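# Full box into tote, empty boxes back on desks

## Task

Several boxes are in the room and exactly one of them is full. Get that full box completely inside the tote near the door, and return each empty box to the desk it belongs to. The robot must not tip over or finish leaning, or the task fails. Anything that stays in place only because the robot is holding or propping it at the end does not count.

## Robot and tools

Robot: a Hello Robot Stretch 4 with one arm. It has an omni-wheel base, a lift that runs up a mast, an arm that telescopes straight forward, a wrist with yaw, pitch and roll, and a two-finger gripper. It stands about 1.6 m tall, and the base rim lies within 0.23 m of the base origin. Now and then something may briefly shove a loose object.

Frames: the base frame has its origin on the floor under the base centre, with x forward, y left and z up. hand_pose is a point between the open fingertips, given in the base frame. Its printed value can be off. The odometry frame is the base frame as it was when the scene began. base_odometry counts wheel turns only, so wheel slip shows up as travel. Its heading runs from -3.142 to 3.142, positive to the left.

execute_actions(actions, cameras): actions is a list holding exactly one action, or empty to just read state and images. An action can hold base, joints or both, with optional pace and contact_limits. Alternatively it holds only end_of_arm: "enable_torque", which re-enables wrist or gripper motors that have shut off.
- base takes one command, and each is an offset from where the base last reported itself. translate_m is forward (+) or back, -2 to 2 m, with no turning. strafe_m is left (+) or right, -2 to 2 m. rotate_rad turns on the spot, counter-clockwise (+), -3.2 to 3.2 rad.
- joints are absolute targets given by name: lift_m 0 to 1.2; arm_m 0 to 0.55 (extension); wrist_yaw_rad -1.134 to 4.276 (0 forward, + left, 3.14 stowed, above 3.4 the arm may block it); wrist_pitch_rad -1.117 to 4.259 (0 level, 1.57 pointing down); wrist_roll_rad -1.117 to 4.259 (+ is clockwise seen from behind the gripper); gripper_m -0.038 to 0.141, the fingertip gap in metres, where negative values press the fingers together. A target outside a joint's range is clipped and the result reports it. Other bad values or unknown keys reject the whole call.
- pace is "slow", "default", "fast" or "max". The base limits are 0.1/0.3/0.4/0.6 m/s and 1/2/3/4 rad/s. Above lift 0.2 they are reduced further, down to 0.3 m/s and 1 rad/s at full height.
- contact_limits: {"arm_m": 0 to 0.75} sets how hard the arm may push. The default is 0.5.
- cameras: any of head_camera, head_left_camera, head_right_camera, wrist_camera, or "all". Leaving it out means all, and [] means none.
All motions in an action start together. A joint or base you leave out of an action may still be driving toward its earlier target. Each action runs for at most 15 s. If a result reports a stop, the remaining calls in that reply are skipped. To unfold the wrist at the start, send lift_m 0.4 together with wrist_yaw_rad 0.

wait(seconds 0 to 10) lets the scene run and returns state and images. zoom_image(camera, region [x0,y0,x1,y1] in pixels, at most 504x504) enlarges the latest image. read_manual gives licence texts only. finished_scene(scene) ends the scene for good and reports whether it succeeded. Replying without any tool call ends every remaining scene. After a summary, send an empty execute_actions first to learn the scene and its task.

Results:
- base_status and joint_status: "done" means the base wheels turned the full commanded amount, even if they slipped. off_target means the part stopped short and may still be pushing. contact_stop_at_<key> means it hit something; that part drops its target and can go slack (a slack lift can sink, slack wheels can roll). limit_stop_at_tilt means a lean above 6 degrees; lift, arm and wheels then go slack. limit_stop_at_own_body is a self-collision block, likely when pitch is below -0.2 and roll is below -0.4 or above 4. torque_fault means a wrist motor went limp and needs enable_torque.
- on_its_own lists what this call did not command; "held at" there is a target, not a measured position.
- lidar_m gives 12 sector distances, starting straight ahead and going counter-clockwise (4th is left, 7th behind, 10th right). "-" means nothing seen or closer than 0.25 m. It misses glass, thin legs and much of what is behind.
- wrist_depth_mm is a 7x7 grid of depths, 100 to 2000 mm.
- turned_by_wheels vs turned_by_imu: a gap above about 0.1 rad suggests slip or a collision, and the heading error is roughly their difference.
- base_tilt is in degrees, with forward and right positive and about 1.5 degrees of fixed bias.
- motor_effort is % of maximum, with the peak in brackets and some noise. A load or a push shows as effort away from rest. A load in a level gripper shifts wrist_pitch effort away from 0. For wheels, positive turns the base right.

Gripping: command a gap smaller than the object. Closing tighter pulls it toward the wrist, and the gripper_m reading alone does not confirm a grasp; a firm grip shows in the gripper's effort. If the fingertips jam against a surface, raise the lift.

Cameras: head_camera is high and looks forward and down, so turn the base to look elsewhere. The head fisheyes on the left and right look down more steeply and show the base and arm. wrist_camera looks along the fingers. Calibration figures are provided, and extended arm poses add error.

Avoid: driving or turning with more than 1 kg held at arm_m above 0.2, especially at fast pace, since it can tip. Avoid sustained pushing with the gripper held high, hard contact limits, drops, slams, wrist torque faults, and leaving boxes propped by the robot.

Each tool is called after ">>>" as name(argument=value, ...) on one line, values as JSON.

## Session

>>> execute_actions(actions=[])

Scene clock: 0.00 s.
base_odometry: x=+0.000 y=+0.000 heading=+0.000 (m, m, rad; odometry frame)
turned_by_wheels: +0.000 (rad since the last result)
turned_by_imu: +0.000 (rad since the last result)
base_tilt: forward=+0.0 right=+0.5 (deg)
lidar_m: 0.71 0.79 0.76 0.79 1.04 1.54 1.35 0.93 0.87 0.93 0.71 0.67
base_status: not commanded
joint_positions: lift_m=+0.244 arm_m=+0.001 wrist_yaw_rad=+3.072 wrist_pitch_rad=+0.007 wrist_roll_rad=-0.010 gripper_m=+0.057
joint_status: not commanded
motor_effort: lift_m=+19 arm_m=+0 wrist_yaw_rad=-1 wrist_pitch_rad=-6 wrist_roll_rad=+0 gripper_m=-4 wheel_0=-1 wheel_1=+0 wheel_2=+0 (%)
hand_pose: x=-0.1100 y=+0.1072 z=+0.4200 quat_wxyz=(+0.035, -0.004, -0.005, +0.999) (m; base frame)
wrist_depth_mm: 135 140 - - - - 1983 / 107 140 - - - - 1921 / 111 140 - - - - 1921 / 128 154 - - - - 1983 / 1025 1336 - - - - 1921 / 1025 1281 198 1397 1160 1336 1281 / 976 946 1008 106 946 878 917
pictures: head_camera, head_left_camera, head_right_camera, wrist_camera
Images, in order (width x height): head_camera 420x560, head_left_camera 420x672, head_right_camera 420x672, wrist_camera 616x392.

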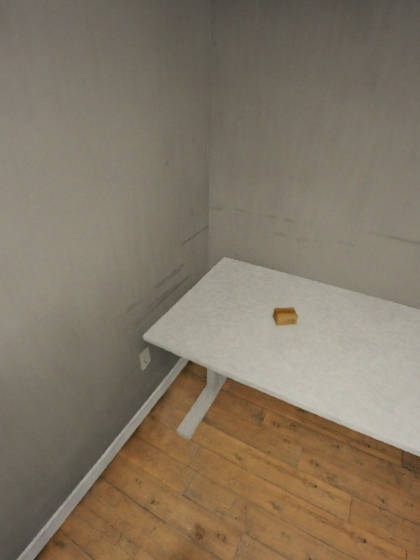

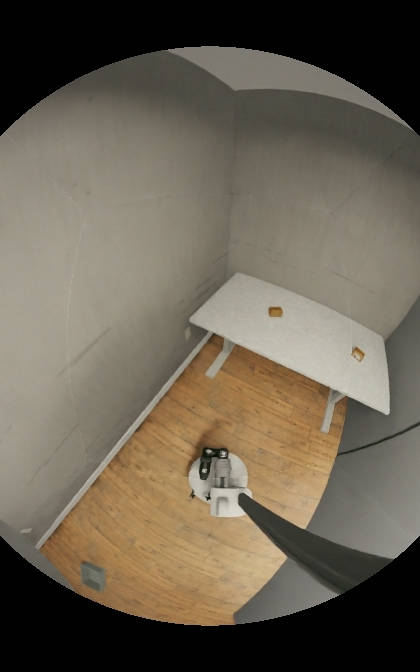

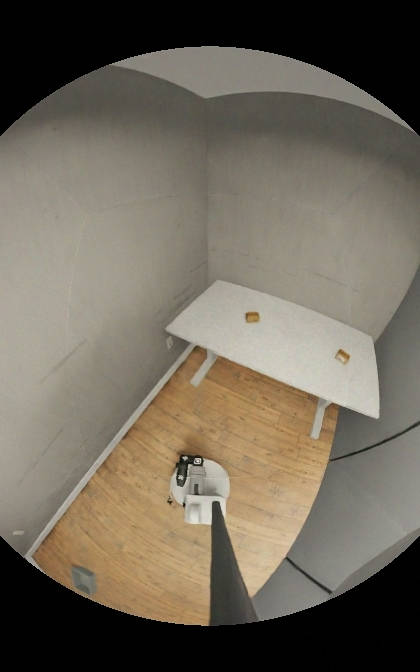

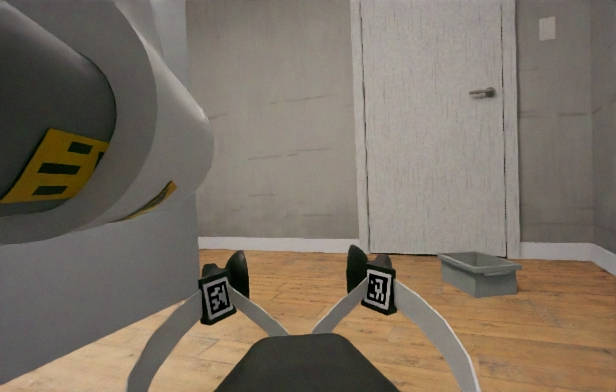

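>>> zoom_image(camera="head_camera", region=[200, 250, 420, 450])

>>> zoom_image(camera="head_right_camera", region=[150, 260, 420, 460])

Region (200, 250, 420, 450) of head_camera's 420x560 image, scaled by 2.291, with more detail than that image has; it fills the top 458 rows of this view, and the rest is white.

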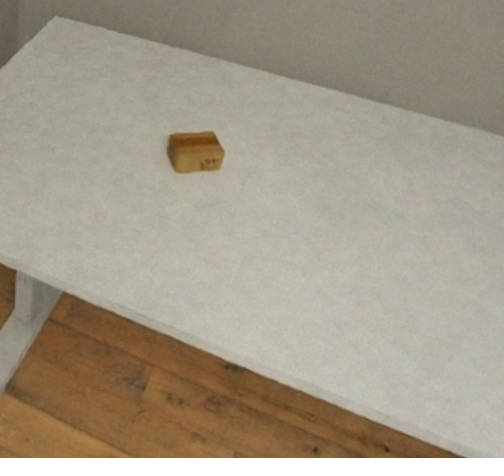

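Region (150, 260, 420, 460) of head_right_camera's 420x672 image, scaled by 1.867, with more detail than that image has; it fills the top 373 rows of this view, and the rest is white.

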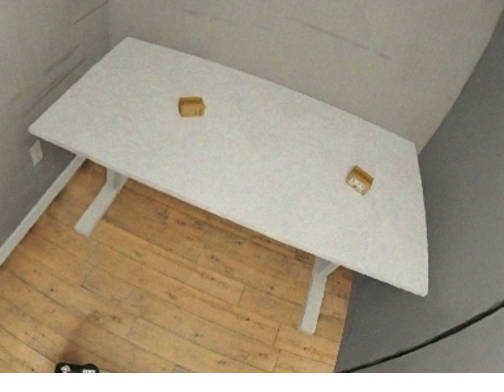

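>>> execute_actions(actions=[{"base": {"strafe_m": -0.24}, "joints": {"lift_m": 0.72, "wrist_yaw_rad": 0, "wrist_pitch_rad": 0.3, "gripper_m": 0.141}}])

Scene clock: 5.97 s.
base_odometry: x=+0.000 y=-0.240 heading=+0.000 (m, m, rad; odometry frame)
turned_by_wheels: +0.000 (rad since the last result)
turned_by_imu: -0.001 (rad since the last result)
base_tilt: forward=-0.1 right=+0.4 (deg)
lidar_m: 0.59 0.82 0.96 1.02 1.35 1.67 1.03 0.72 0.66 0.71 0.59 0.56
base_status: done
joint_positions: lift_m=+0.720 arm_m=+0.001 wrist_yaw_rad=+0.000 wrist_pitch_rad=+0.302 wrist_roll_rad=-0.010 gripper_m=+0.141
joint_status: all done
motor_effort: lift_m=+21(22) arm_m=+0(0) wrist_yaw_rad=-1(7) wrist_pitch_rad=-6(7) wrist_roll_rad=+0(1) gripper_m=+0(2) wheel_0=+1(10) wheel_1=+0(7) wheel_2=+0(1) (%)
hand_pose: x=+0.4471 y=-0.0874 z=+0.8121 quat_wxyz=(+0.989, -0.005, +0.151, +0.001) (m; base frame)
wrist_depth_mm: 878 1098 1281 1160 1042 946 891 / 904 1118 1336 1182 1078 991 931 / 917 1078 1160 1138 1060 1025 931 / 707 676 661 640 634 621 609 / 946 1060 525 455 449 439 436 / 976 214 1160 1430 1281 357 340 / 976 1160 1182 106 1229 1182 1118
pictures: head_camera, head_left_camera, head_right_camera, wrist_camera
camera_calibration (this result's frames):
wrist_camera: T_world_to_cam=[[-0.0258872, -0.999341, -0.0254341, -0.0569405], [-0.346637, 0.0328376, -0.937424, 0.964528], [0.937642, -0.0154509, -0.347259, 0.0917314], [0, 0, 0, 1]] pos_world=[0.246856, -0.0871584, 0.934578]
Images, in order (width x height): head_camera 420x560, head_left_camera 420x672, head_right_camera 420x672, wrist_camera 616x392.

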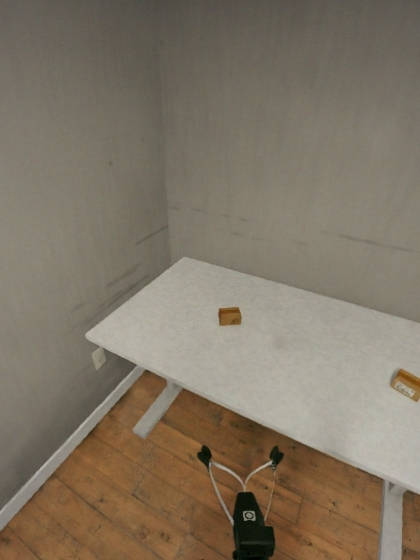

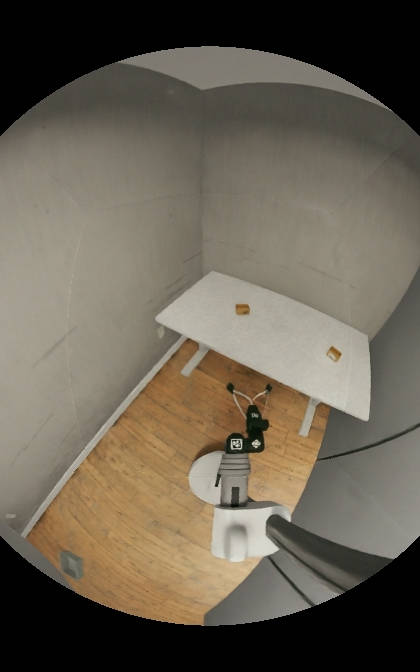

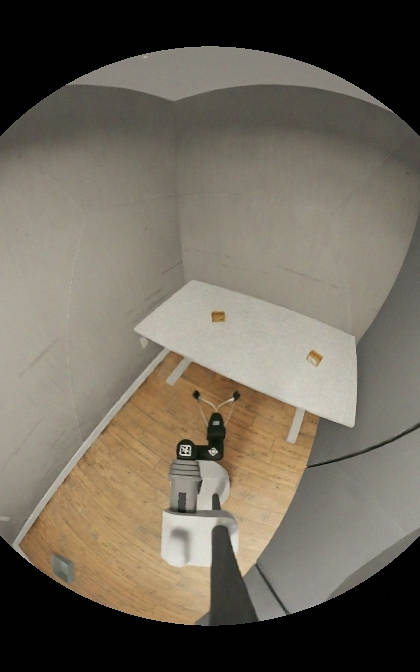

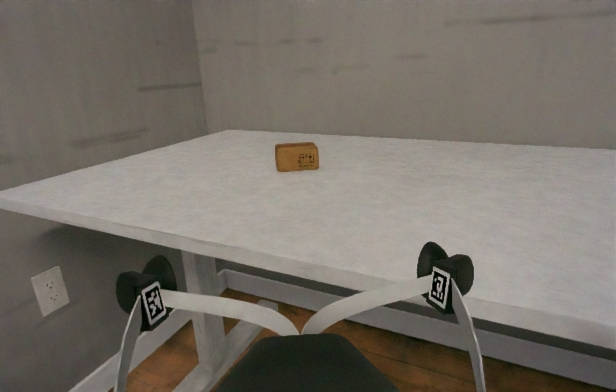

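>>> execute_actions(actions=[{"base": {"translate_m": 0.2}, "joints": {"lift_m": 0.73, "arm_m": 0.2, "wrist_pitch_rad": 0.45}}], cameras=["head_camera", "wrist_camera"])

Scene clock: 9.53 s.
base_odometry: x=+0.200 y=-0.240 heading=+0.000 (m, m, rad; odometry frame)
turned_by_wheels: +0.000 (rad since the last result)
turned_by_imu: +0.000 (rad since the last result)
base_tilt: forward=-0.1 right=+0.3 (deg)
lidar_m: 0.43 0.58 0.87 0.91 1.23 1.80 1.19 0.82 0.77 0.61 0.44 0.38
base_status: done
joint_positions: lift_m=+0.730 arm_m=+0.199 wrist_yaw_rad=+0.000 wrist_pitch_rad=+0.452 wrist_roll_rad=-0.010 gripper_m=+0.141
joint_status: all done
motor_effort: lift_m=+21(21) arm_m=+7(9) wrist_yaw_rad=+0(1) wrist_pitch_rad=-6(5) wrist_roll_rad=+0(1) gripper_m=+0(0) wheel_0=+1(7) wheel_1=+0(3) wheel_2=+0(9) (%)
hand_pose: x=+0.6290 y=-0.0874 z=+0.7820 quat_wxyz=(+0.975, -0.005, +0.224, +0.001) (m; base frame)
wrist_depth_mm: 707 891 878 798 715 668 621 / 732 904 946 842 768 707 647 / 699 654 647 621 615 603 597 / 469 462 459 413 445 442 439 / 362 362 355 351 349 345 345 / 297 213 272 290 268 274 283 / 250 247 247 106 243 242 241
pictures: head_camera, wrist_camera
camera_calibration (this result's frames):
wrist_camera: T_world_to_cam=[[-0.0294817, -0.999339, -0.0212493, -0.054037], [-0.482646, 0.0328483, -0.875199, 1.03624], [0.875319, -0.0155465, -0.483296, 0.0563042], [0, 0, 0, 1]] pos_world=[0.449258, -0.0871646, 0.932977]
Images, in order (width x height): head_camera 420x560, wrist_camera 616x392.

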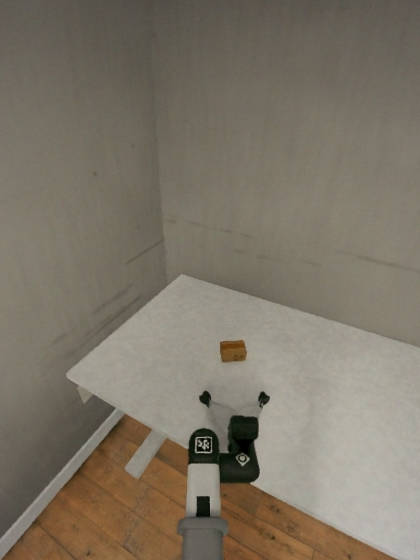

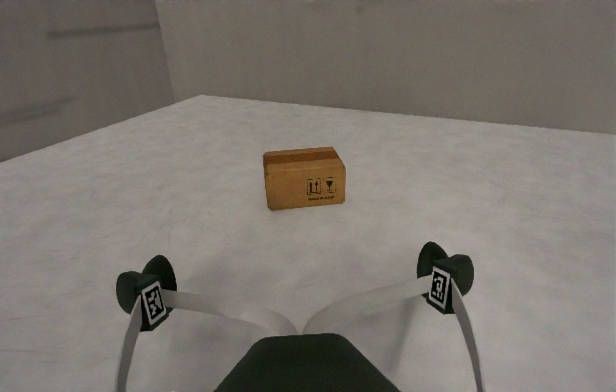

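>>> execute_actions(actions=[{"base": {"strafe_m": -0.012}, "joints": {"lift_m": 0.698, "arm_m": 0.33}}], cameras=["head_camera", "wrist_camera"])

Scene clock: 12.47 s.
base_odometry: x=+0.200 y=-0.252 heading=+0.000 (m, m, rad; odometry frame)
turned_by_wheels: +0.000 (rad since the last result)
turned_by_imu: +0.000 (rad since the last result)
base_tilt: forward=-0.1 right=+0.4 (deg)
lidar_m: 0.44 0.56 0.87 0.91 1.22 1.80 1.17 0.79 0.76 0.58 0.42 0.39
base_status: done
joint_positions: lift_m=+0.698 arm_m=+0.329 wrist_yaw_rad=+0.000 wrist_pitch_rad=+0.452 wrist_roll_rad=-0.010 gripper_m=+0.141
joint_status: all done
motor_effort: lift_m=+15(21) arm_m=+8(10) wrist_yaw_rad=-1(0) wrist_pitch_rad=-6(6) wrist_roll_rad=-1(0) gripper_m=-1(1) wheel_0=+3(7) wheel_1=-1(8) wheel_2=+0(0) (%)
hand_pose: x=+0.7590 y=-0.0874 z=+0.7504 quat_wxyz=(+0.975, -0.005, +0.224, +0.001) (m; base frame)
wrist_depth_mm: 661 809 750 676 615 564 525 / 676 831 798 707 654 597 554 / 564 549 539 539 521 521 512 / 399 394 368 282 382 375 373 / 307 304 291 287 297 294 293 / 252 213 230 246 228 234 241 / 213 211 210 106 208 206 204
pictures: head_camera, wrist_camera
camera_calibration (this result's frames):
wrist_camera: T_world_to_cam=[[-0.0295432, -0.999338, -0.0212478, -0.0508466], [-0.482688, 0.0328774, -0.875175, 1.07135], [0.875294, -0.0155994, -0.483339, -0.0726519], [0, 0, 0, 1]] pos_world=[0.579216, -0.0871694, 0.901421]
Images, in order (width x height): head_camera 420x560, wrist_camera 616x392.

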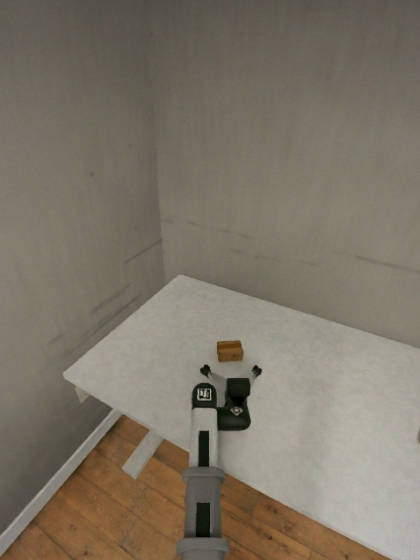

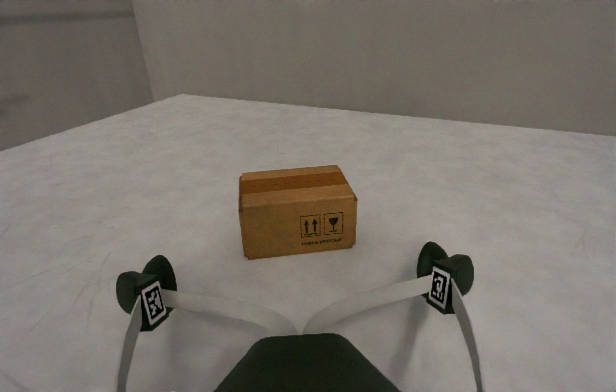

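>>> execute_actions(actions=[{"joints": {"arm_m": 0.41}, "contact_limits": {"arm_m": 0.2}}], cameras=["head_camera", "wrist_camera"])

Scene clock: 13.97 s.
base_odometry: x=+0.200 y=-0.252 heading=+0.000 (m, m, rad; odometry frame)
turned_by_wheels: +0.000 (rad since the last result)
turned_by_imu: +0.000 (rad since the last result)
base_tilt: forward=-0.1 right=+0.4 (deg)
lidar_m: 0.42 0.56 0.86 0.92 1.23 1.80 1.16 0.83 0.76 0.61 0.42 0.38
base_status: not commanded
joint_positions: lift_m=+0.698 arm_m=+0.409 wrist_yaw_rad=+0.000 wrist_pitch_rad=+0.452 wrist_roll_rad=-0.010 gripper_m=+0.141
joint_status: all done
motor_effort: lift_m=+16(15) arm_m=+8(5) wrist_yaw_rad=+0(0) wrist_pitch_rad=-6(6) wrist_roll_rad=+0(0) gripper_m=+1(0) wheel_0=+3(3) wheel_1=-1(1) wheel_2=+0(0) (%)
contact_limits: arm_m 0.2
hand_pose: x=+0.8390 y=-0.0874 z=+0.7504 quat_wxyz=(+0.975, -0.005, +0.224, +0.001) (m; base frame)
wrist_depth_mm: 627 741 676 603 554 508 469 / 647 778 723 647 585 535 496 / 609 554 544 539 530 525 504 / 397 394 389 384 384 375 375 / 309 306 278 217 283 294 293 / 251 213 206 211 227 233 241 / 213 211 210 106 207 205 204
pictures: head_camera, wrist_camera
camera_calibration (this result's frames):
wrist_camera: T_world_to_cam=[[-0.0295789, -0.999337, -0.0212471, -0.0484623], [-0.482707, 0.0328944, -0.875164, 1.10998], [0.875282, -0.0156303, -0.48336, -0.142672], [0, 0, 0, 1]] pos_world=[0.659238, -0.0871722, 0.901419]
Images, in order (width x height): head_camera 420x560, wrist_camera 616x392.

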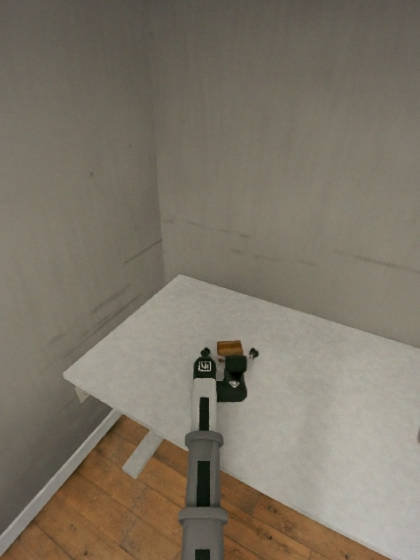

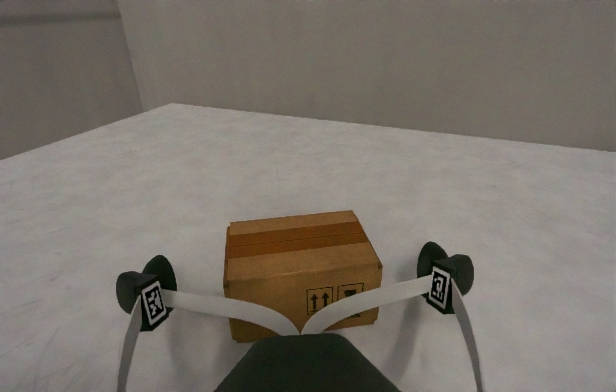

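>>> execute_actions(actions=[{"joints": {"arm_m": 0.418, "gripper_m": 0.05}}], cameras=["wrist_camera"])

Scene clock: 16.37 s.
base_odometry: x=+0.200 y=-0.252 heading=+0.000 (m, m, rad; odometry frame)
turned_by_wheels: +0.000 (rad since the last result)
turned_by_imu: +0.000 (rad since the last result)
base_tilt: forward=-0.2 right=+0.5 (deg)
lidar_m: 0.43 0.57 0.86 0.90 1.22 1.82 1.14 0.81 0.75 0.62 0.40 0.39
base_status: not commanded
joint_positions: lift_m=+0.698 arm_m=+0.417 wrist_yaw_rad=+0.000 wrist_pitch_rad=+0.452 wrist_roll_rad=-0.010 gripper_m=+0.050
joint_status: all done
motor_effort: lift_m=+16(16) arm_m=+8(8) wrist_yaw_rad=+0(0) wrist_pitch_rad=-6(6) wrist_roll_rad=+0(0) gripper_m=-15(17) wheel_0=+3(2) wheel_1=-2(2) wheel_2=+0(0) (%)
hand_pose: x=+0.8470 y=-0.0874 z=+0.7504 quat_wxyz=(+0.975, -0.005, +0.224, +0.001) (m; base frame)
wrist_depth_mm: 621 732 668 597 539 500 462 / 647 768 715 640 580 525 488 / 615 549 544 535 525 521 500 / 399 394 389 384 379 375 373 / 309 306 219 208 285 294 293 / 250 240 186 190 192 233 240 / 213 205 204 106 207 205 204
pictures: wrist_camera
camera_calibration (this result's frames):
wrist_camera: T_world_to_cam=[[-0.0296146, -0.999336, -0.0212466, -0.0482055], [-0.48272, 0.0329115, -0.875156, 1.11383], [0.875274, -0.0156613, -0.483374, -0.149645], [0, 0, 0, 1]] pos_world=[0.667222, -0.087175, 0.901418]
Images, in order (width x height): wrist_camera 616x392.

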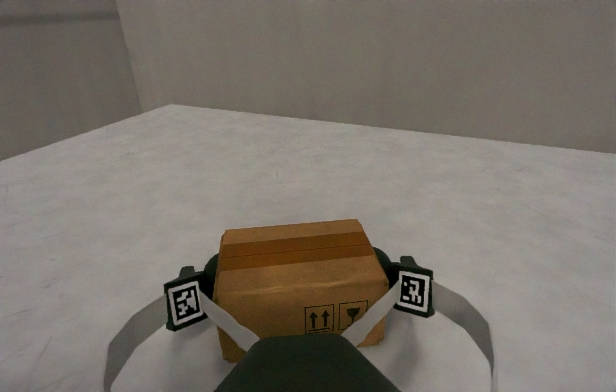

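Gripped. Lift slightly to weigh.

>>> execute_actions(actions=[{"joints": {"lift_m": 0.725}, "pace": "slow"}], cameras=["wrist_camera"])

Scene clock: 17.60 s.
base_odometry: x=+0.200 y=-0.252 heading=+0.000 (m, m, rad; odometry frame)
turned_by_wheels: +0.000 (rad since the last result)
turned_by_imu: +0.000 (rad since the last result)
base_tilt: forward=+0.0 right=+0.5 (deg)
lidar_m: 0.41 0.57 0.87 0.92 1.23 1.78 1.14 0.82 0.75 0.59 0.40 0.38
base_status: not commanded
joint_positions: lift_m=+0.725 arm_m=+0.417 wrist_yaw_rad=+0.000 wrist_pitch_rad=+0.452 wrist_roll_rad=-0.010 gripper_m=+0.050
joint_status: all done
motor_effort: lift_m=+21(24) arm_m=+8(8) wrist_yaw_rad=-1(0) wrist_pitch_rad=-7(6) wrist_roll_rad=+0(0) gripper_m=-16(15) wheel_0=+3(3) wheel_1=-2(1) wheel_2=+0(0) (%)
hand_pose: x=+0.8470 y=-0.0874 z=+0.7769 quat_wxyz=(+0.975, -0.005, +0.224, +0.001) (m; base frame)
wrist_depth_mm: 621 723 661 597 549 496 462 / 634 768 723 647 574 525 488 / 647 634 621 609 597 549 517 / 455 449 442 442 433 433 424 / 351 349 219 208 324 338 336 / 287 277 185 190 192 267 276 / 243 235 234 106 236 236 235
pictures: wrist_camera
camera_calibration (this result's frames):
wrist_camera: T_world_to_cam=[[-0.0296167, -0.999336, -0.0212438, -0.0476435], [-0.482801, 0.0329115, -0.875112, 1.13704], [0.875229, -0.0156614, -0.483455, -0.136732], [0, 0, 0, 1]] pos_world=[0.667225, -0.087175, 0.927922]
Images, in order (width x height): wrist_camera 616x392.

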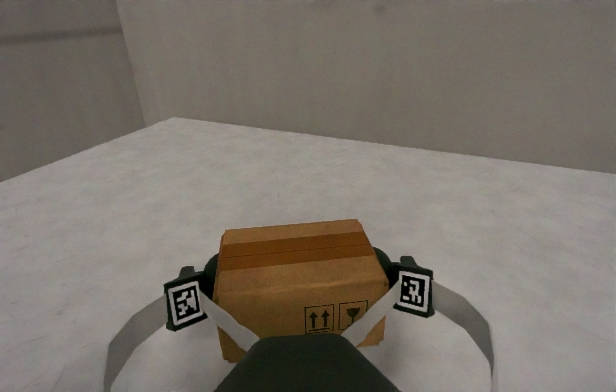

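>>> execute_actions(actions=[], cameras=[])

>>> execute_actions(actions=[{"joints": {"lift_m": 0.699}, "pace": "slow"}], cameras=[])

>>> execute_actions(actions=[{"joints": {"gripper_m": 0.141}}], cameras=["wrist_camera"])

Scene clock: 18.97 s.
base_odometry: x=+0.200 y=-0.252 heading=+0.000 (m, m, rad; odometry frame)
turned_by_wheels: +0.000 (rad since the last result)
turned_by_imu: +0.000 (rad since the last result)
base_tilt: forward=-0.1 right=+0.4 (deg)
lidar_m: 0.43 0.59 0.87 0.92 1.24 1.74 1.17 0.80 0.76 0.61 0.41 0.38
base_status: not commanded
joint_positions: lift_m=+0.725 arm_m=+0.417 wrist_yaw_rad=+0.000 wrist_pitch_rad=+0.452 wrist_roll_rad=-0.010 gripper_m=+0.050
joint_status: all done
motor_effort: lift_m=+21(24) arm_m=+9(8) wrist_yaw_rad=-1(0) wrist_pitch_rad=-6(6) wrist_roll_rad=+0(0) gripper_m=-15(15) wheel_0=+3(3) wheel_1=-2(1) wheel_2=+0(0) (%)
hand_pose: x=+0.8470 y=-0.0874 z=+0.7769 quat_wxyz=(+0.975, -0.005, +0.224, +0.001) (m; base frame)
wrist_depth_mm: 627 732 668 597 539 500 466 / 647 778 715 640 574 530 488 / 640 634 627 615 591 549 517 / 455 452 445 439 433 430 430 / 353 349 219 208 324 336 334 / 287 276 185 190 192 267 274 / 244 235 233 106 237 235 235
pictures: none
No camera images: the call's "cameras" was empty. Leave "cameras" out to get every camera's image.

Scene clock: 19.97 s.
base_odometry: x=+0.200 y=-0.252 heading=+0.000 (m, m, rad; odometry frame)
turned_by_wheels: +0.000 (rad since the last result)
turned_by_imu: +0.000 (rad since the last result)
base_tilt: forward=-0.1 right=+0.4 (deg)
lidar_m: 0.42 0.56 0.86 0.91 1.21 1.75 1.20 0.82 0.75 0.61 0.42 0.38
base_status: not commanded
joint_positions: lift_m=+0.699 arm_m=+0.417 wrist_yaw_rad=+0.000 wrist_pitch_rad=+0.452 wrist_roll_rad=-0.010 gripper_m=+0.050
joint_status: all done
motor_effort: lift_m=+15(19) arm_m=+8(8) wrist_yaw_rad=+0(1) wrist_pitch_rad=-6(6) wrist_roll_rad=+0(0) gripper_m=-15(17) wheel_0=+3(3) wheel_1=-2(2) wheel_2=+0(0) (%)
hand_pose: x=+0.8470 y=-0.0874 z=+0.7514 quat_wxyz=(+0.975, -0.005, +0.224, +0.001) (m; base frame)
wrist_depth_mm: 627 723 661 597 539 496 462 / 640 768 723 640 580 525 492 / 609 559 544 544 530 521 500 / 402 394 392 387 382 375 375 / 310 306 219 208 285 296 293 / 253 243 186 190 193 234 242 / 213 206 204 106 208 206 206
pictures: none
No camera images: the call's "cameras" was empty. Leave "cameras" out to get every camera's image.

Scene clock: 21.90 s.
base_odometry: x=+0.200 y=-0.252 heading=+0.000 (m, m, rad; odometry frame)
turned_by_wheels: +0.000 (rad since the last result)
turned_by_imu: +0.000 (rad since the last result)
base_tilt: forward=+0.0 right=+0.5 (deg)
lidar_m: 0.42 0.56 0.88 0.93 1.24 1.78 1.16 0.80 0.75 0.60 0.40 0.37
base_status: not commanded
joint_positions: lift_m=+0.699 arm_m=+0.417 wrist_yaw_rad=+0.000 wrist_pitch_rad=+0.452 wrist_roll_rad=-0.010 gripper_m=+0.141
joint_status: all done
motor_effort: lift_m=+15(15) arm_m=+8(9) wrist_yaw_rad=+0(1) wrist_pitch_rad=-6(7) wrist_roll_rad=+0(1) gripper_m=-1(15) wheel_0=+3(3) wheel_1=-2(2) wheel_2=+0(0) (%)
hand_pose: x=+0.8470 y=-0.0874 z=+0.7514 quat_wxyz=(+0.975, -0.005, +0.224, +0.001) (m; base frame)
wrist_depth_mm: 627 732 661 603 539 496 462 / 640 768 715 640 574 530 488 / 615 554 544 539 525 521 500 / 402 397 389 387 384 377 375 / 309 307 279 218 286 296 294 / 253 213 195 200 220 235 241 / 213 212 211 106 208 206 206
pictures: wrist_camera
camera_calibration (this result's frames):
wrist_camera: T_world_to_cam=[[-0.0296167, -0.999336, -0.0212435, -0.0481856], [-0.48281, 0.0329114, -0.875106, 1.11472], [0.875224, -0.0156612, -0.483464, -0.149053], [0, 0, 0, 1]] pos_world=[0.667227, -0.087175, 0.902415]
Images, in order (width x height): wrist_camera 616x392.

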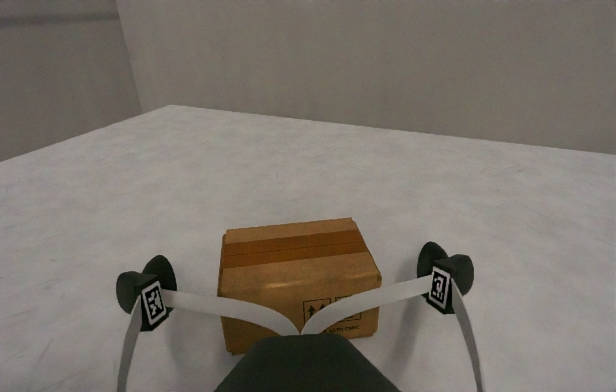

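>>> execute_actions(actions=[{"joints": {"arm_m": 0.15}, "pace": "fast"}], cameras=[])

>>> execute_actions(actions=[{"base": {"rotate_rad": -0.83}, "joints": {"lift_m": 0.72}}])

Scene clock: 24.80 s.
base_odometry: x=+0.200 y=-0.252 heading=+0.000 (m, m, rad; odometry frame)
turned_by_wheels: +0.000 (rad since the last result)
turned_by_imu: +0.000 (rad since the last result)
base_tilt: forward=-0.1 right=+0.5 (deg)
lidar_m: 0.49 0.58 0.88 0.93 1.24 1.79 1.17 0.84 0.76 0.61 0.41 0.39
base_status: not commanded
joint_positions: lift_m=+0.699 arm_m=+0.151 wrist_yaw_rad=+0.000 wrist_pitch_rad=+0.452 wrist_roll_rad=-0.010 gripper_m=+0.141
joint_status: all done
motor_effort: lift_m=+16(15) arm_m=-8(11) wrist_yaw_rad=+0(1) wrist_pitch_rad=-6(6) wrist_roll_rad=+0(0) gripper_m=-1(1) wheel_0=+3(3) wheel_1=-2(1) wheel_2=+0(0) (%)
hand_pose: x=+0.5818 y=-0.0875 z=+0.7514 quat_wxyz=(+0.975, -0.005, +0.224, +0.001) (m; base frame)
wrist_depth_mm: 732 917 931 831 759 699 647 / 750 878 904 842 788 723 676 / 569 559 544 452 535 525 517 / 404 397 392 387 382 377 377 / 310 309 306 303 300 297 296 / 254 213 234 248 230 236 244 / 214 212 212 106 209 207 206
pictures: none
No camera images: the call's "cameras" was empty. Leave "cameras" out to get every camera's image.

Scene clock: 26.37 s.
base_odometry: x=+0.200 y=-0.252 heading=-0.830 (m, m, rad; odometry frame)
turned_by_wheels: -0.830 (rad since the last result)
turned_by_imu: -0.826 (rad since the last result)
base_tilt: forward=-0.1 right=+0.4 (deg)
lidar_m: 0.39 0.38 0.43 0.73 0.89 1.00 1.67 2.48 0.93 0.75 0.77 0.52
base_status: done
joint_positions: lift_m=+0.720 arm_m=+0.151 wrist_yaw_rad=+0.000 wrist_pitch_rad=+0.452 wrist_roll_rad=-0.010 gripper_m=+0.141
joint_status: all done
motor_effort: lift_m=+21(24) arm_m=-8(8) wrist_yaw_rad=-1(0) wrist_pitch_rad=-6(6) wrist_roll_rad=+0(0) gripper_m=+0(1) wheel_0=+2(8) wheel_1=+1(5) wheel_2=+0(10) (%)
hand_pose: x=+0.5818 y=-0.0874 z=+0.7719 quat_wxyz=(+0.975, -0.005, +0.224, +0.001) (m; base frame)
wrist_depth_mm: 691 732 788 866 904 691 559 / 715 778 831 904 904 723 580 / 634 621 609 455 585 585 574 / 445 442 436 433 427 421 415 / 345 342 340 336 332 329 329 / 283 213 259 276 256 262 270 / 238 236 236 106 232 230 230
pictures: head_camera, head_left_camera, head_right_camera, wrist_camera
camera_calibration (this result's frames):
wrist_camera: T_world_to_cam=[[-0.0296243, -0.999335, -0.0212444, -0.0555987], [-0.482791, 0.0329156, -0.875117, 1.00469], [0.875235, -0.0156682, -0.483445, 0.0929147], [0, 0, 0, 1]] pos_world=[0.402083, -0.0871757, 0.922955]
Images, in order (width x height): head_camera 420x560, head_left_camera 420x672, head_right_camera 420x672, wrist_camera 616x392.

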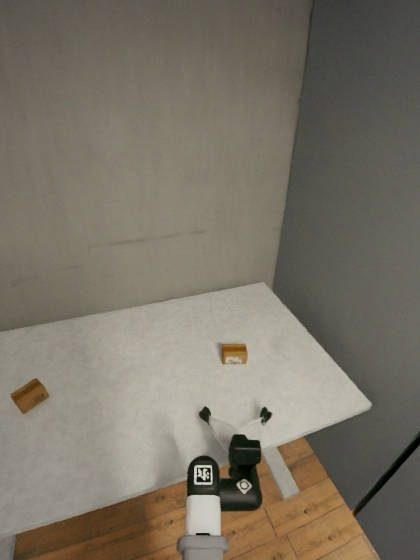

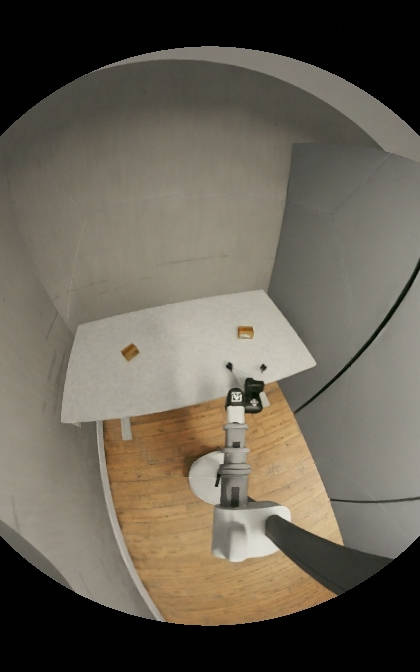

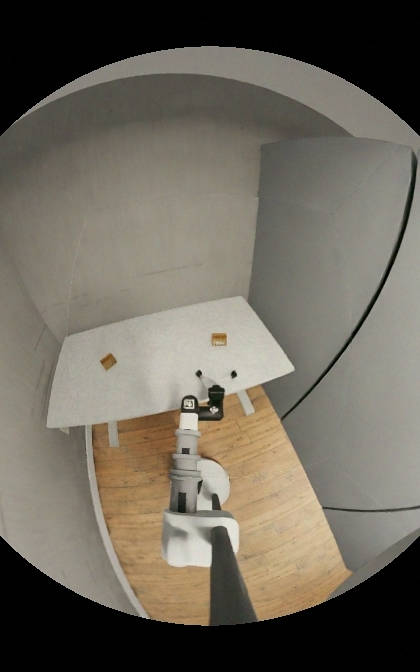

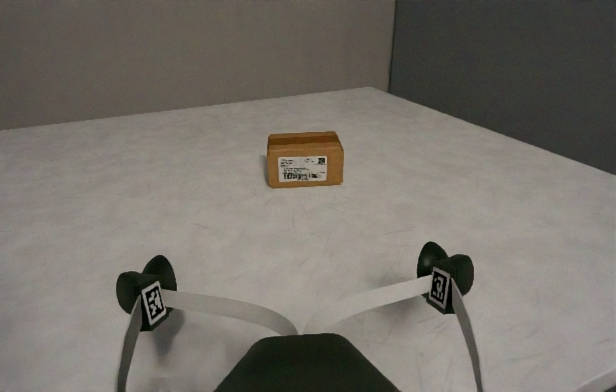

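>>> execute_actions(actions=[{"base": {"strafe_m": -0.018}, "joints": {"lift_m": 0.698, "arm_m": 0.40}, "contact_limits": {"arm_m": 0.2}}], cameras=["wrist_camera"])

Scene clock: 28.83 s.
base_odometry: x=+0.187 y=-0.264 heading=-0.830 (m, m, rad; odometry frame)
turned_by_wheels: +0.000 (rad since the last result)
turned_by_imu: +0.000 (rad since the last result)
base_tilt: forward=-0.1 right=+0.4 (deg)
lidar_m: 0.41 0.39 0.47 0.75 0.88 1.03 1.68 2.49 0.94 0.77 0.72 0.52
base_status: done
joint_positions: lift_m=+0.698 arm_m=+0.399 wrist_yaw_rad=+0.000 wrist_pitch_rad=+0.452 wrist_roll_rad=-0.010 gripper_m=+0.141
joint_status: all done
motor_effort: lift_m=+15(21) arm_m=+8(10) wrist_yaw_rad=+0(0) wrist_pitch_rad=-6(6) wrist_roll_rad=+0(0) gripper_m=-1(1) wheel_0=+0(9) wheel_1=+0(7) wheel_2=+0(2) (%)
contact_limits: arm_m 0.2
hand_pose: x=+0.8290 y=-0.0874 z=+0.7505 quat_wxyz=(+0.975, -0.005, +0.224, +0.001) (m; base frame)
wrist_depth_mm: 504 539 585 640 699 580 469 / 535 569 621 676 732 597 484 / 549 549 549 535 530 554 492 / 397 394 389 384 382 377 373 / 307 304 279 216 285 294 291 / 252 213 201 204 221 233 241 / 213 211 211 106 207 206 205
pictures: wrist_camera
camera_calibration (this result's frames):
wrist_camera: T_world_to_cam=[[-0.0295403, -0.999338, -0.0212491, -0.0487785], [-0.482645, 0.0328765, -0.875199, 1.10515], [0.875317, -0.0155978, -0.483297, -0.133977], [0, 0, 0, 1]] pos_world=[0.649225, -0.0871692, 0.901434]
Images, in order (width x height): wrist_camera 616x392.

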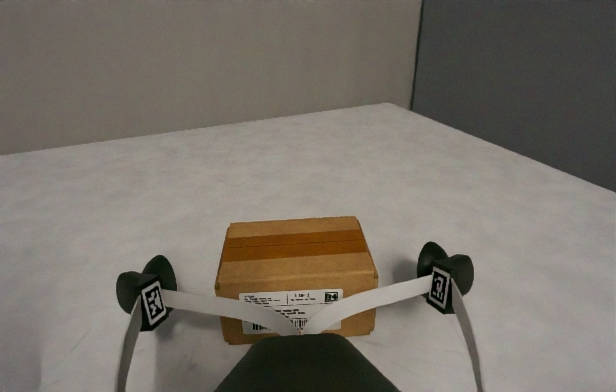

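>>> execute_actions(actions=[{"joints": {"gripper_m": 0.045}}], cameras=[])

>>> execute_actions(actions=[{"joints": {"lift_m": 0.72}, "pace": "slow"}], cameras=["wrist_camera"])

Scene clock: 33.77 s.
base_odometry: x=+0.187 y=-0.264 heading=-0.830 (m, m, rad; odometry frame)
turned_by_wheels: +0.000 (rad since the last result)
turned_by_imu: +0.000 (rad since the last result)
base_tilt: forward=-0.1 right=+0.4 (deg)
lidar_m: 0.39 0.38 0.47 0.76 0.91 1.01 1.69 2.47 0.91 0.74 0.74 0.49
base_status: not commanded
joint_positions: lift_m=+0.698 arm_m=+0.399 wrist_yaw_rad=+0.000 wrist_pitch_rad=+0.452 wrist_roll_rad=-0.010 gripper_m=+0.045
joint_status: all done
motor_effort: lift_m=+16(16) arm_m=+8(8) wrist_yaw_rad=+0(1) wrist_pitch_rad=-7(6) wrist_roll_rad=+0(0) gripper_m=-16(17) wheel_0=-1(0) wheel_1=+0(0) wheel_2=+0(0) (%)
hand_pose: x=+0.8290 y=-0.0874 z=+0.7504 quat_wxyz=(+0.975, -0.005, +0.224, +0.001) (m; base frame)
wrist_depth_mm: 504 544 585 640 699 580 466 / 525 574 615 683 732 597 484 / 539 549 549 539 525 554 492 / 399 394 389 384 379 379 370 / 309 304 219 207 282 294 291 / 251 241 189 192 192 233 241 / 212 205 204 106 206 205 204
pictures: none
No camera images: the call's "cameras" was empty. Leave "cameras" out to get every camera's image.

Scene clock: 34.70 s.
base_odometry: x=+0.187 y=-0.264 heading=-0.830 (m, m, rad; odometry frame)
turned_by_wheels: +0.000 (rad since the last result)
turned_by_imu: +0.000 (rad since the last result)
base_tilt: forward=+0.0 right=+0.3 (deg)
lidar_m: 0.41 0.38 0.45 0.74 0.89 1.01 1.69 2.47 0.92 0.75 0.74 0.51
base_status: not commanded
joint_positions: lift_m=+0.720 arm_m=+0.399 wrist_yaw_rad=+0.000 wrist_pitch_rad=+0.452 wrist_roll_rad=-0.010 gripper_m=+0.045
joint_status: all done
motor_effort: lift_m=+21(22) arm_m=+8(9) wrist_yaw_rad=-1(1) wrist_pitch_rad=-6(6) wrist_roll_rad=+0(0) gripper_m=-16(16) wheel_0=+0(1) wheel_1=+0(0) wheel_2=+0(0) (%)
hand_pose: x=+0.8290 y=-0.0874 z=+0.7719 quat_wxyz=(+0.975, -0.005, +0.224, +0.001) (m; base frame)
wrist_depth_mm: 500 544 585 640 699 580 469 / 530 574 615 683 741 603 480 / 554 591 603 597 585 585 496 / 445 436 436 430 427 418 418 / 345 340 218 207 315 327 327 / 279 268 188 193 192 262 268 / 236 229 228 106 231 229 229
pictures: wrist_camera
camera_calibration (this result's frames):
wrist_camera: T_world_to_cam=[[-0.0295451, -0.999338, -0.0212426, -0.0483247], [-0.482842, 0.0328765, -0.87509, 1.12398], [0.875209, -0.0155978, -0.483493, -0.123348], [0, 0, 0, 1]] pos_world=[0.649232, -0.0871692, 0.92292]
Images, in order (width x height): wrist_camera 616x392.

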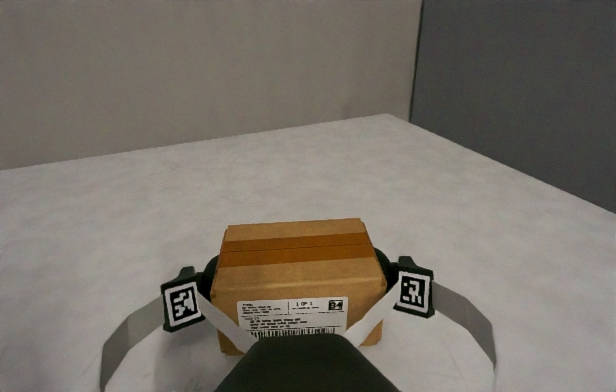

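>>> execute_actions(actions=[{"joints": {"lift_m": 0.699}, "pace": "slow"}], cameras=[])

>>> execute_actions(actions=[{"joints": {"gripper_m": 0.141}}], cameras=[])

>>> execute_actions(actions=[{"joints": {"arm_m": 0.0}, "pace": "fast"}], cameras=["wrist_camera"])

Scene clock: 36.17 s.
base_odometry: x=+0.187 y=-0.264 heading=-0.830 (m, m, rad; odometry frame)
turned_by_wheels: +0.000 (rad since the last result)
turned_by_imu: +0.000 (rad since the last result)
base_tilt: forward=-0.1 right=+0.4 (deg)
lidar_m: 0.40 0.38 0.45 0.74 0.89 1.01 1.70 2.48 0.94 0.77 0.76 0.48
base_status: not commanded
joint_positions: lift_m=+0.699 arm_m=+0.399 wrist_yaw_rad=+0.000 wrist_pitch_rad=+0.452 wrist_roll_rad=-0.010 gripper_m=+0.045
joint_status: all done
motor_effort: lift_m=+15(20) arm_m=+8(8) wrist_yaw_rad=-1(0) wrist_pitch_rad=-6(6) wrist_roll_rad=+0(0) gripper_m=-16(18) wheel_0=+0(1) wheel_1=+0(0) wheel_2=+0(0) (%)
hand_pose: x=+0.8290 y=-0.0874 z=+0.7514 quat_wxyz=(+0.975, -0.005, +0.224, +0.001) (m; base frame)
wrist_depth_mm: 504 539 591 640 699 580 466 / 530 574 621 683 732 603 484 / 549 559 549 539 530 559 496 / 399 397 392 387 379 375 375 / 310 306 219 208 285 296 294 / 253 242 189 192 192 234 243 / 213 205 205 106 208 207 206
pictures: none
No camera images: the call's "cameras" was empty. Leave "cameras" out to get every camera's image.

Scene clock: 38.13 s.
base_odometry: x=+0.187 y=-0.264 heading=-0.830 (m, m, rad; odometry frame)
turned_by_wheels: +0.000 (rad since the last result)
turned_by_imu: +0.000 (rad since the last result)
base_tilt: forward=+0.0 right=+0.4 (deg)
lidar_m: 0.37 0.39 0.46 0.76 0.91 1.02 1.69 2.45 0.93 0.75 0.76 0.48
base_status: not commanded
joint_positions: lift_m=+0.699 arm_m=+0.399 wrist_yaw_rad=+0.000 wrist_pitch_rad=+0.452 wrist_roll_rad=-0.010 gripper_m=+0.141
joint_status: all done
motor_effort: lift_m=+15(15) arm_m=+8(8) wrist_yaw_rad=-1(1) wrist_pitch_rad=-6(6) wrist_roll_rad=+0(0) gripper_m=-1(16) wheel_0=+0(0) wheel_1=+0(0) wheel_2=+0(0) (%)
hand_pose: x=+0.8290 y=-0.0874 z=+0.7514 quat_wxyz=(+0.975, -0.005, +0.224, +0.001) (m; base frame)
wrist_depth_mm: 504 535 591 634 691 585 469 / 530 574 621 683 732 603 480 / 549 554 549 539 530 559 496 / 402 394 392 387 379 377 373 / 310 307 279 219 286 296 293 / 253 213 201 203 221 236 243 / 213 212 211 106 208 206 206
pictures: none
No camera images: the call's "cameras" was empty. Leave "cameras" out to get every camera's image.

Scene clock: 40.03 s.
base_odometry: x=+0.187 y=-0.264 heading=-0.830 (m, m, rad; odometry frame)
turned_by_wheels: +0.000 (rad since the last result)
turned_by_imu: +0.000 (rad since the last result)
base_tilt: forward=-0.1 right=+0.4 (deg)
lidar_m: 0.44 0.38 0.44 0.76 0.90 1.02 1.71 2.48 0.95 0.75 0.73 0.48
base_status: not commanded
joint_positions: lift_m=+0.699 arm_m=+0.002 wrist_yaw_rad=+0.000 wrist_pitch_rad=+0.452 wrist_roll_rad=-0.010 gripper_m=+0.141
joint_status: all done
motor_effort: lift_m=+16(15) arm_m=-7(12) wrist_yaw_rad=+0(0) wrist_pitch_rad=-6(7) wrist_roll_rad=+0(1) gripper_m=-2(0) wheel_0=+0(0) wheel_1=+0(0) wheel_2=+0(0) (%)
hand_pose: x=+0.4325 y=-0.0875 z=+0.7514 quat_wxyz=(+0.975, -0.005, +0.224, +0.001) (m; base frame)
wrist_depth_mm: 798 854 946 1008 991 741 585 / 831 866 917 904 878 732 609 / 569 564 554 544 535 530 521 / 402 397 397 392 384 382 404 / 312 310 309 306 324 768 668 / 255 214 272 1138 917 820 683 / 243 1025 1042 106 1025 904 715
pictures: wrist_camera
camera_calibration (this result's frames):
wrist_camera: T_world_to_cam=[[-0.0298275, -0.999329, -0.0212424, -0.060423], [-0.482843, 0.0330131, -0.875085, 0.914638], [0.875199, -0.0158448, -0.483504, 0.213676], [0, 0, 0, 1]] pos_world=[0.252815, -0.0871918, 0.902415]
Images, in order (width x height): wrist_camera 616x392.

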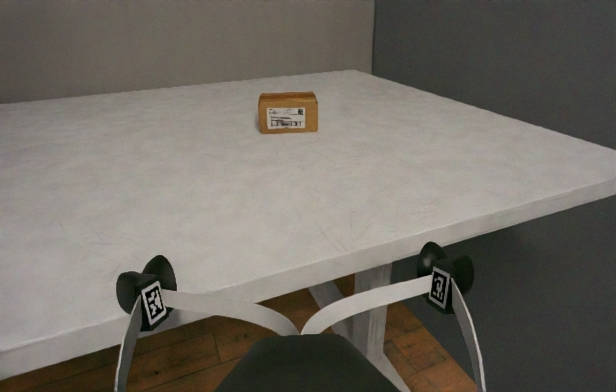

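>>> execute_actions(actions=[{"base": {"rotate_rad": -2.82}, "joints": {"lift_m": 0.72, "wrist_pitch_rad": 0.2}}])

Scene clock: 43.00 s.
base_odometry: x=+0.187 y=-0.264 heading=+2.634 (m, m, rad; odometry frame)
turned_by_wheels: -2.819 (rad since the last result)
turned_by_imu: -2.804 (rad since the last result)
base_tilt: forward=-0.1 right=+0.4 (deg)
lidar_m: 1.78 1.09 0.80 0.75 0.59 0.42 0.40 0.41 0.60 0.90 0.96 1.28
base_status: done
joint_positions: lift_m=+0.720 arm_m=+0.002 wrist_yaw_rad=+0.000 wrist_pitch_rad=+0.202 wrist_roll_rad=-0.010 gripper_m=+0.141
joint_status: all done
motor_effort: lift_m=+20(22) arm_m=-8(8) wrist_yaw_rad=+1(0) wrist_pitch_rad=-7(8) wrist_roll_rad=+0(0) gripper_m=-1(1) wheel_0=+4(7) wheel_1=+1(6) wheel_2=+2(9) (%)
hand_pose: x=+0.4557 y=-0.0874 z=+0.8401 quat_wxyz=(+0.995, -0.005, +0.101, +0.000) (m; base frame)
wrist_depth_mm: - - - - - 1618 1118 / - - - - - 1661 1138 / - - - - - 1661 1160 / 1336 - - - - 1661 1160 / 1308 - - - - 1576 1182 / 1336 213 1618 1756 1576 1464 1182 / 1255 1397 1430 106 1397 1366 1182
pictures: head_camera, head_left_camera, head_right_camera, wrist_camera
camera_calibration (this result's frames):
wrist_camera: T_world_to_cam=[[-0.0235318, -0.999333, -0.0279128, -0.0550844], [-0.251448, 0.0329393, -0.96731, 0.975442], [0.967585, -0.015744, -0.252055, -0.000221676], [0, 0, 0, 1]] pos_world=[0.244191, -0.0871815, 0.941961]
Images, in order (width x height): head_camera 420x560, head_left_camera 420x672, head_right_camera 420x672, wrist_camera 616x392.

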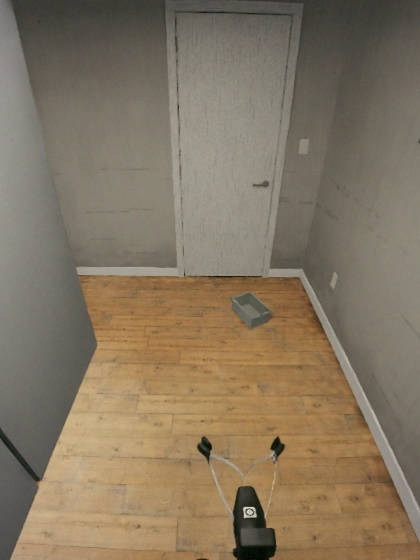

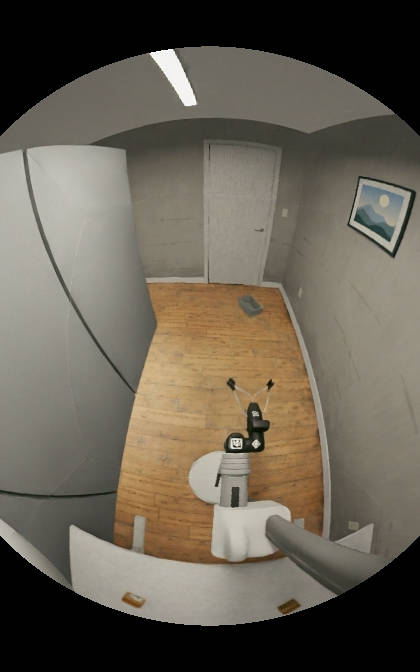

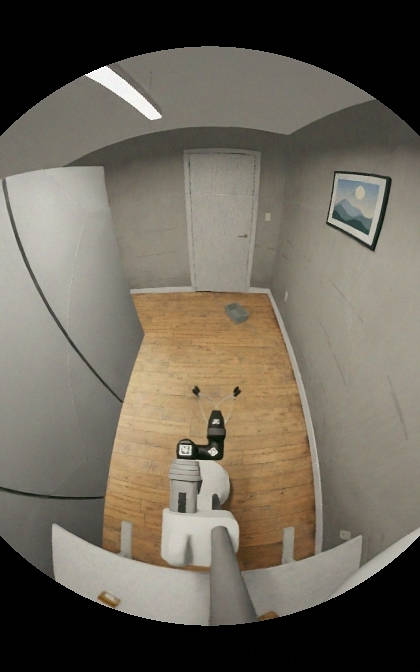

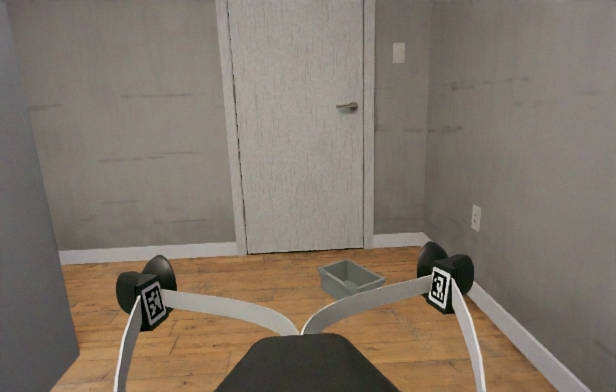

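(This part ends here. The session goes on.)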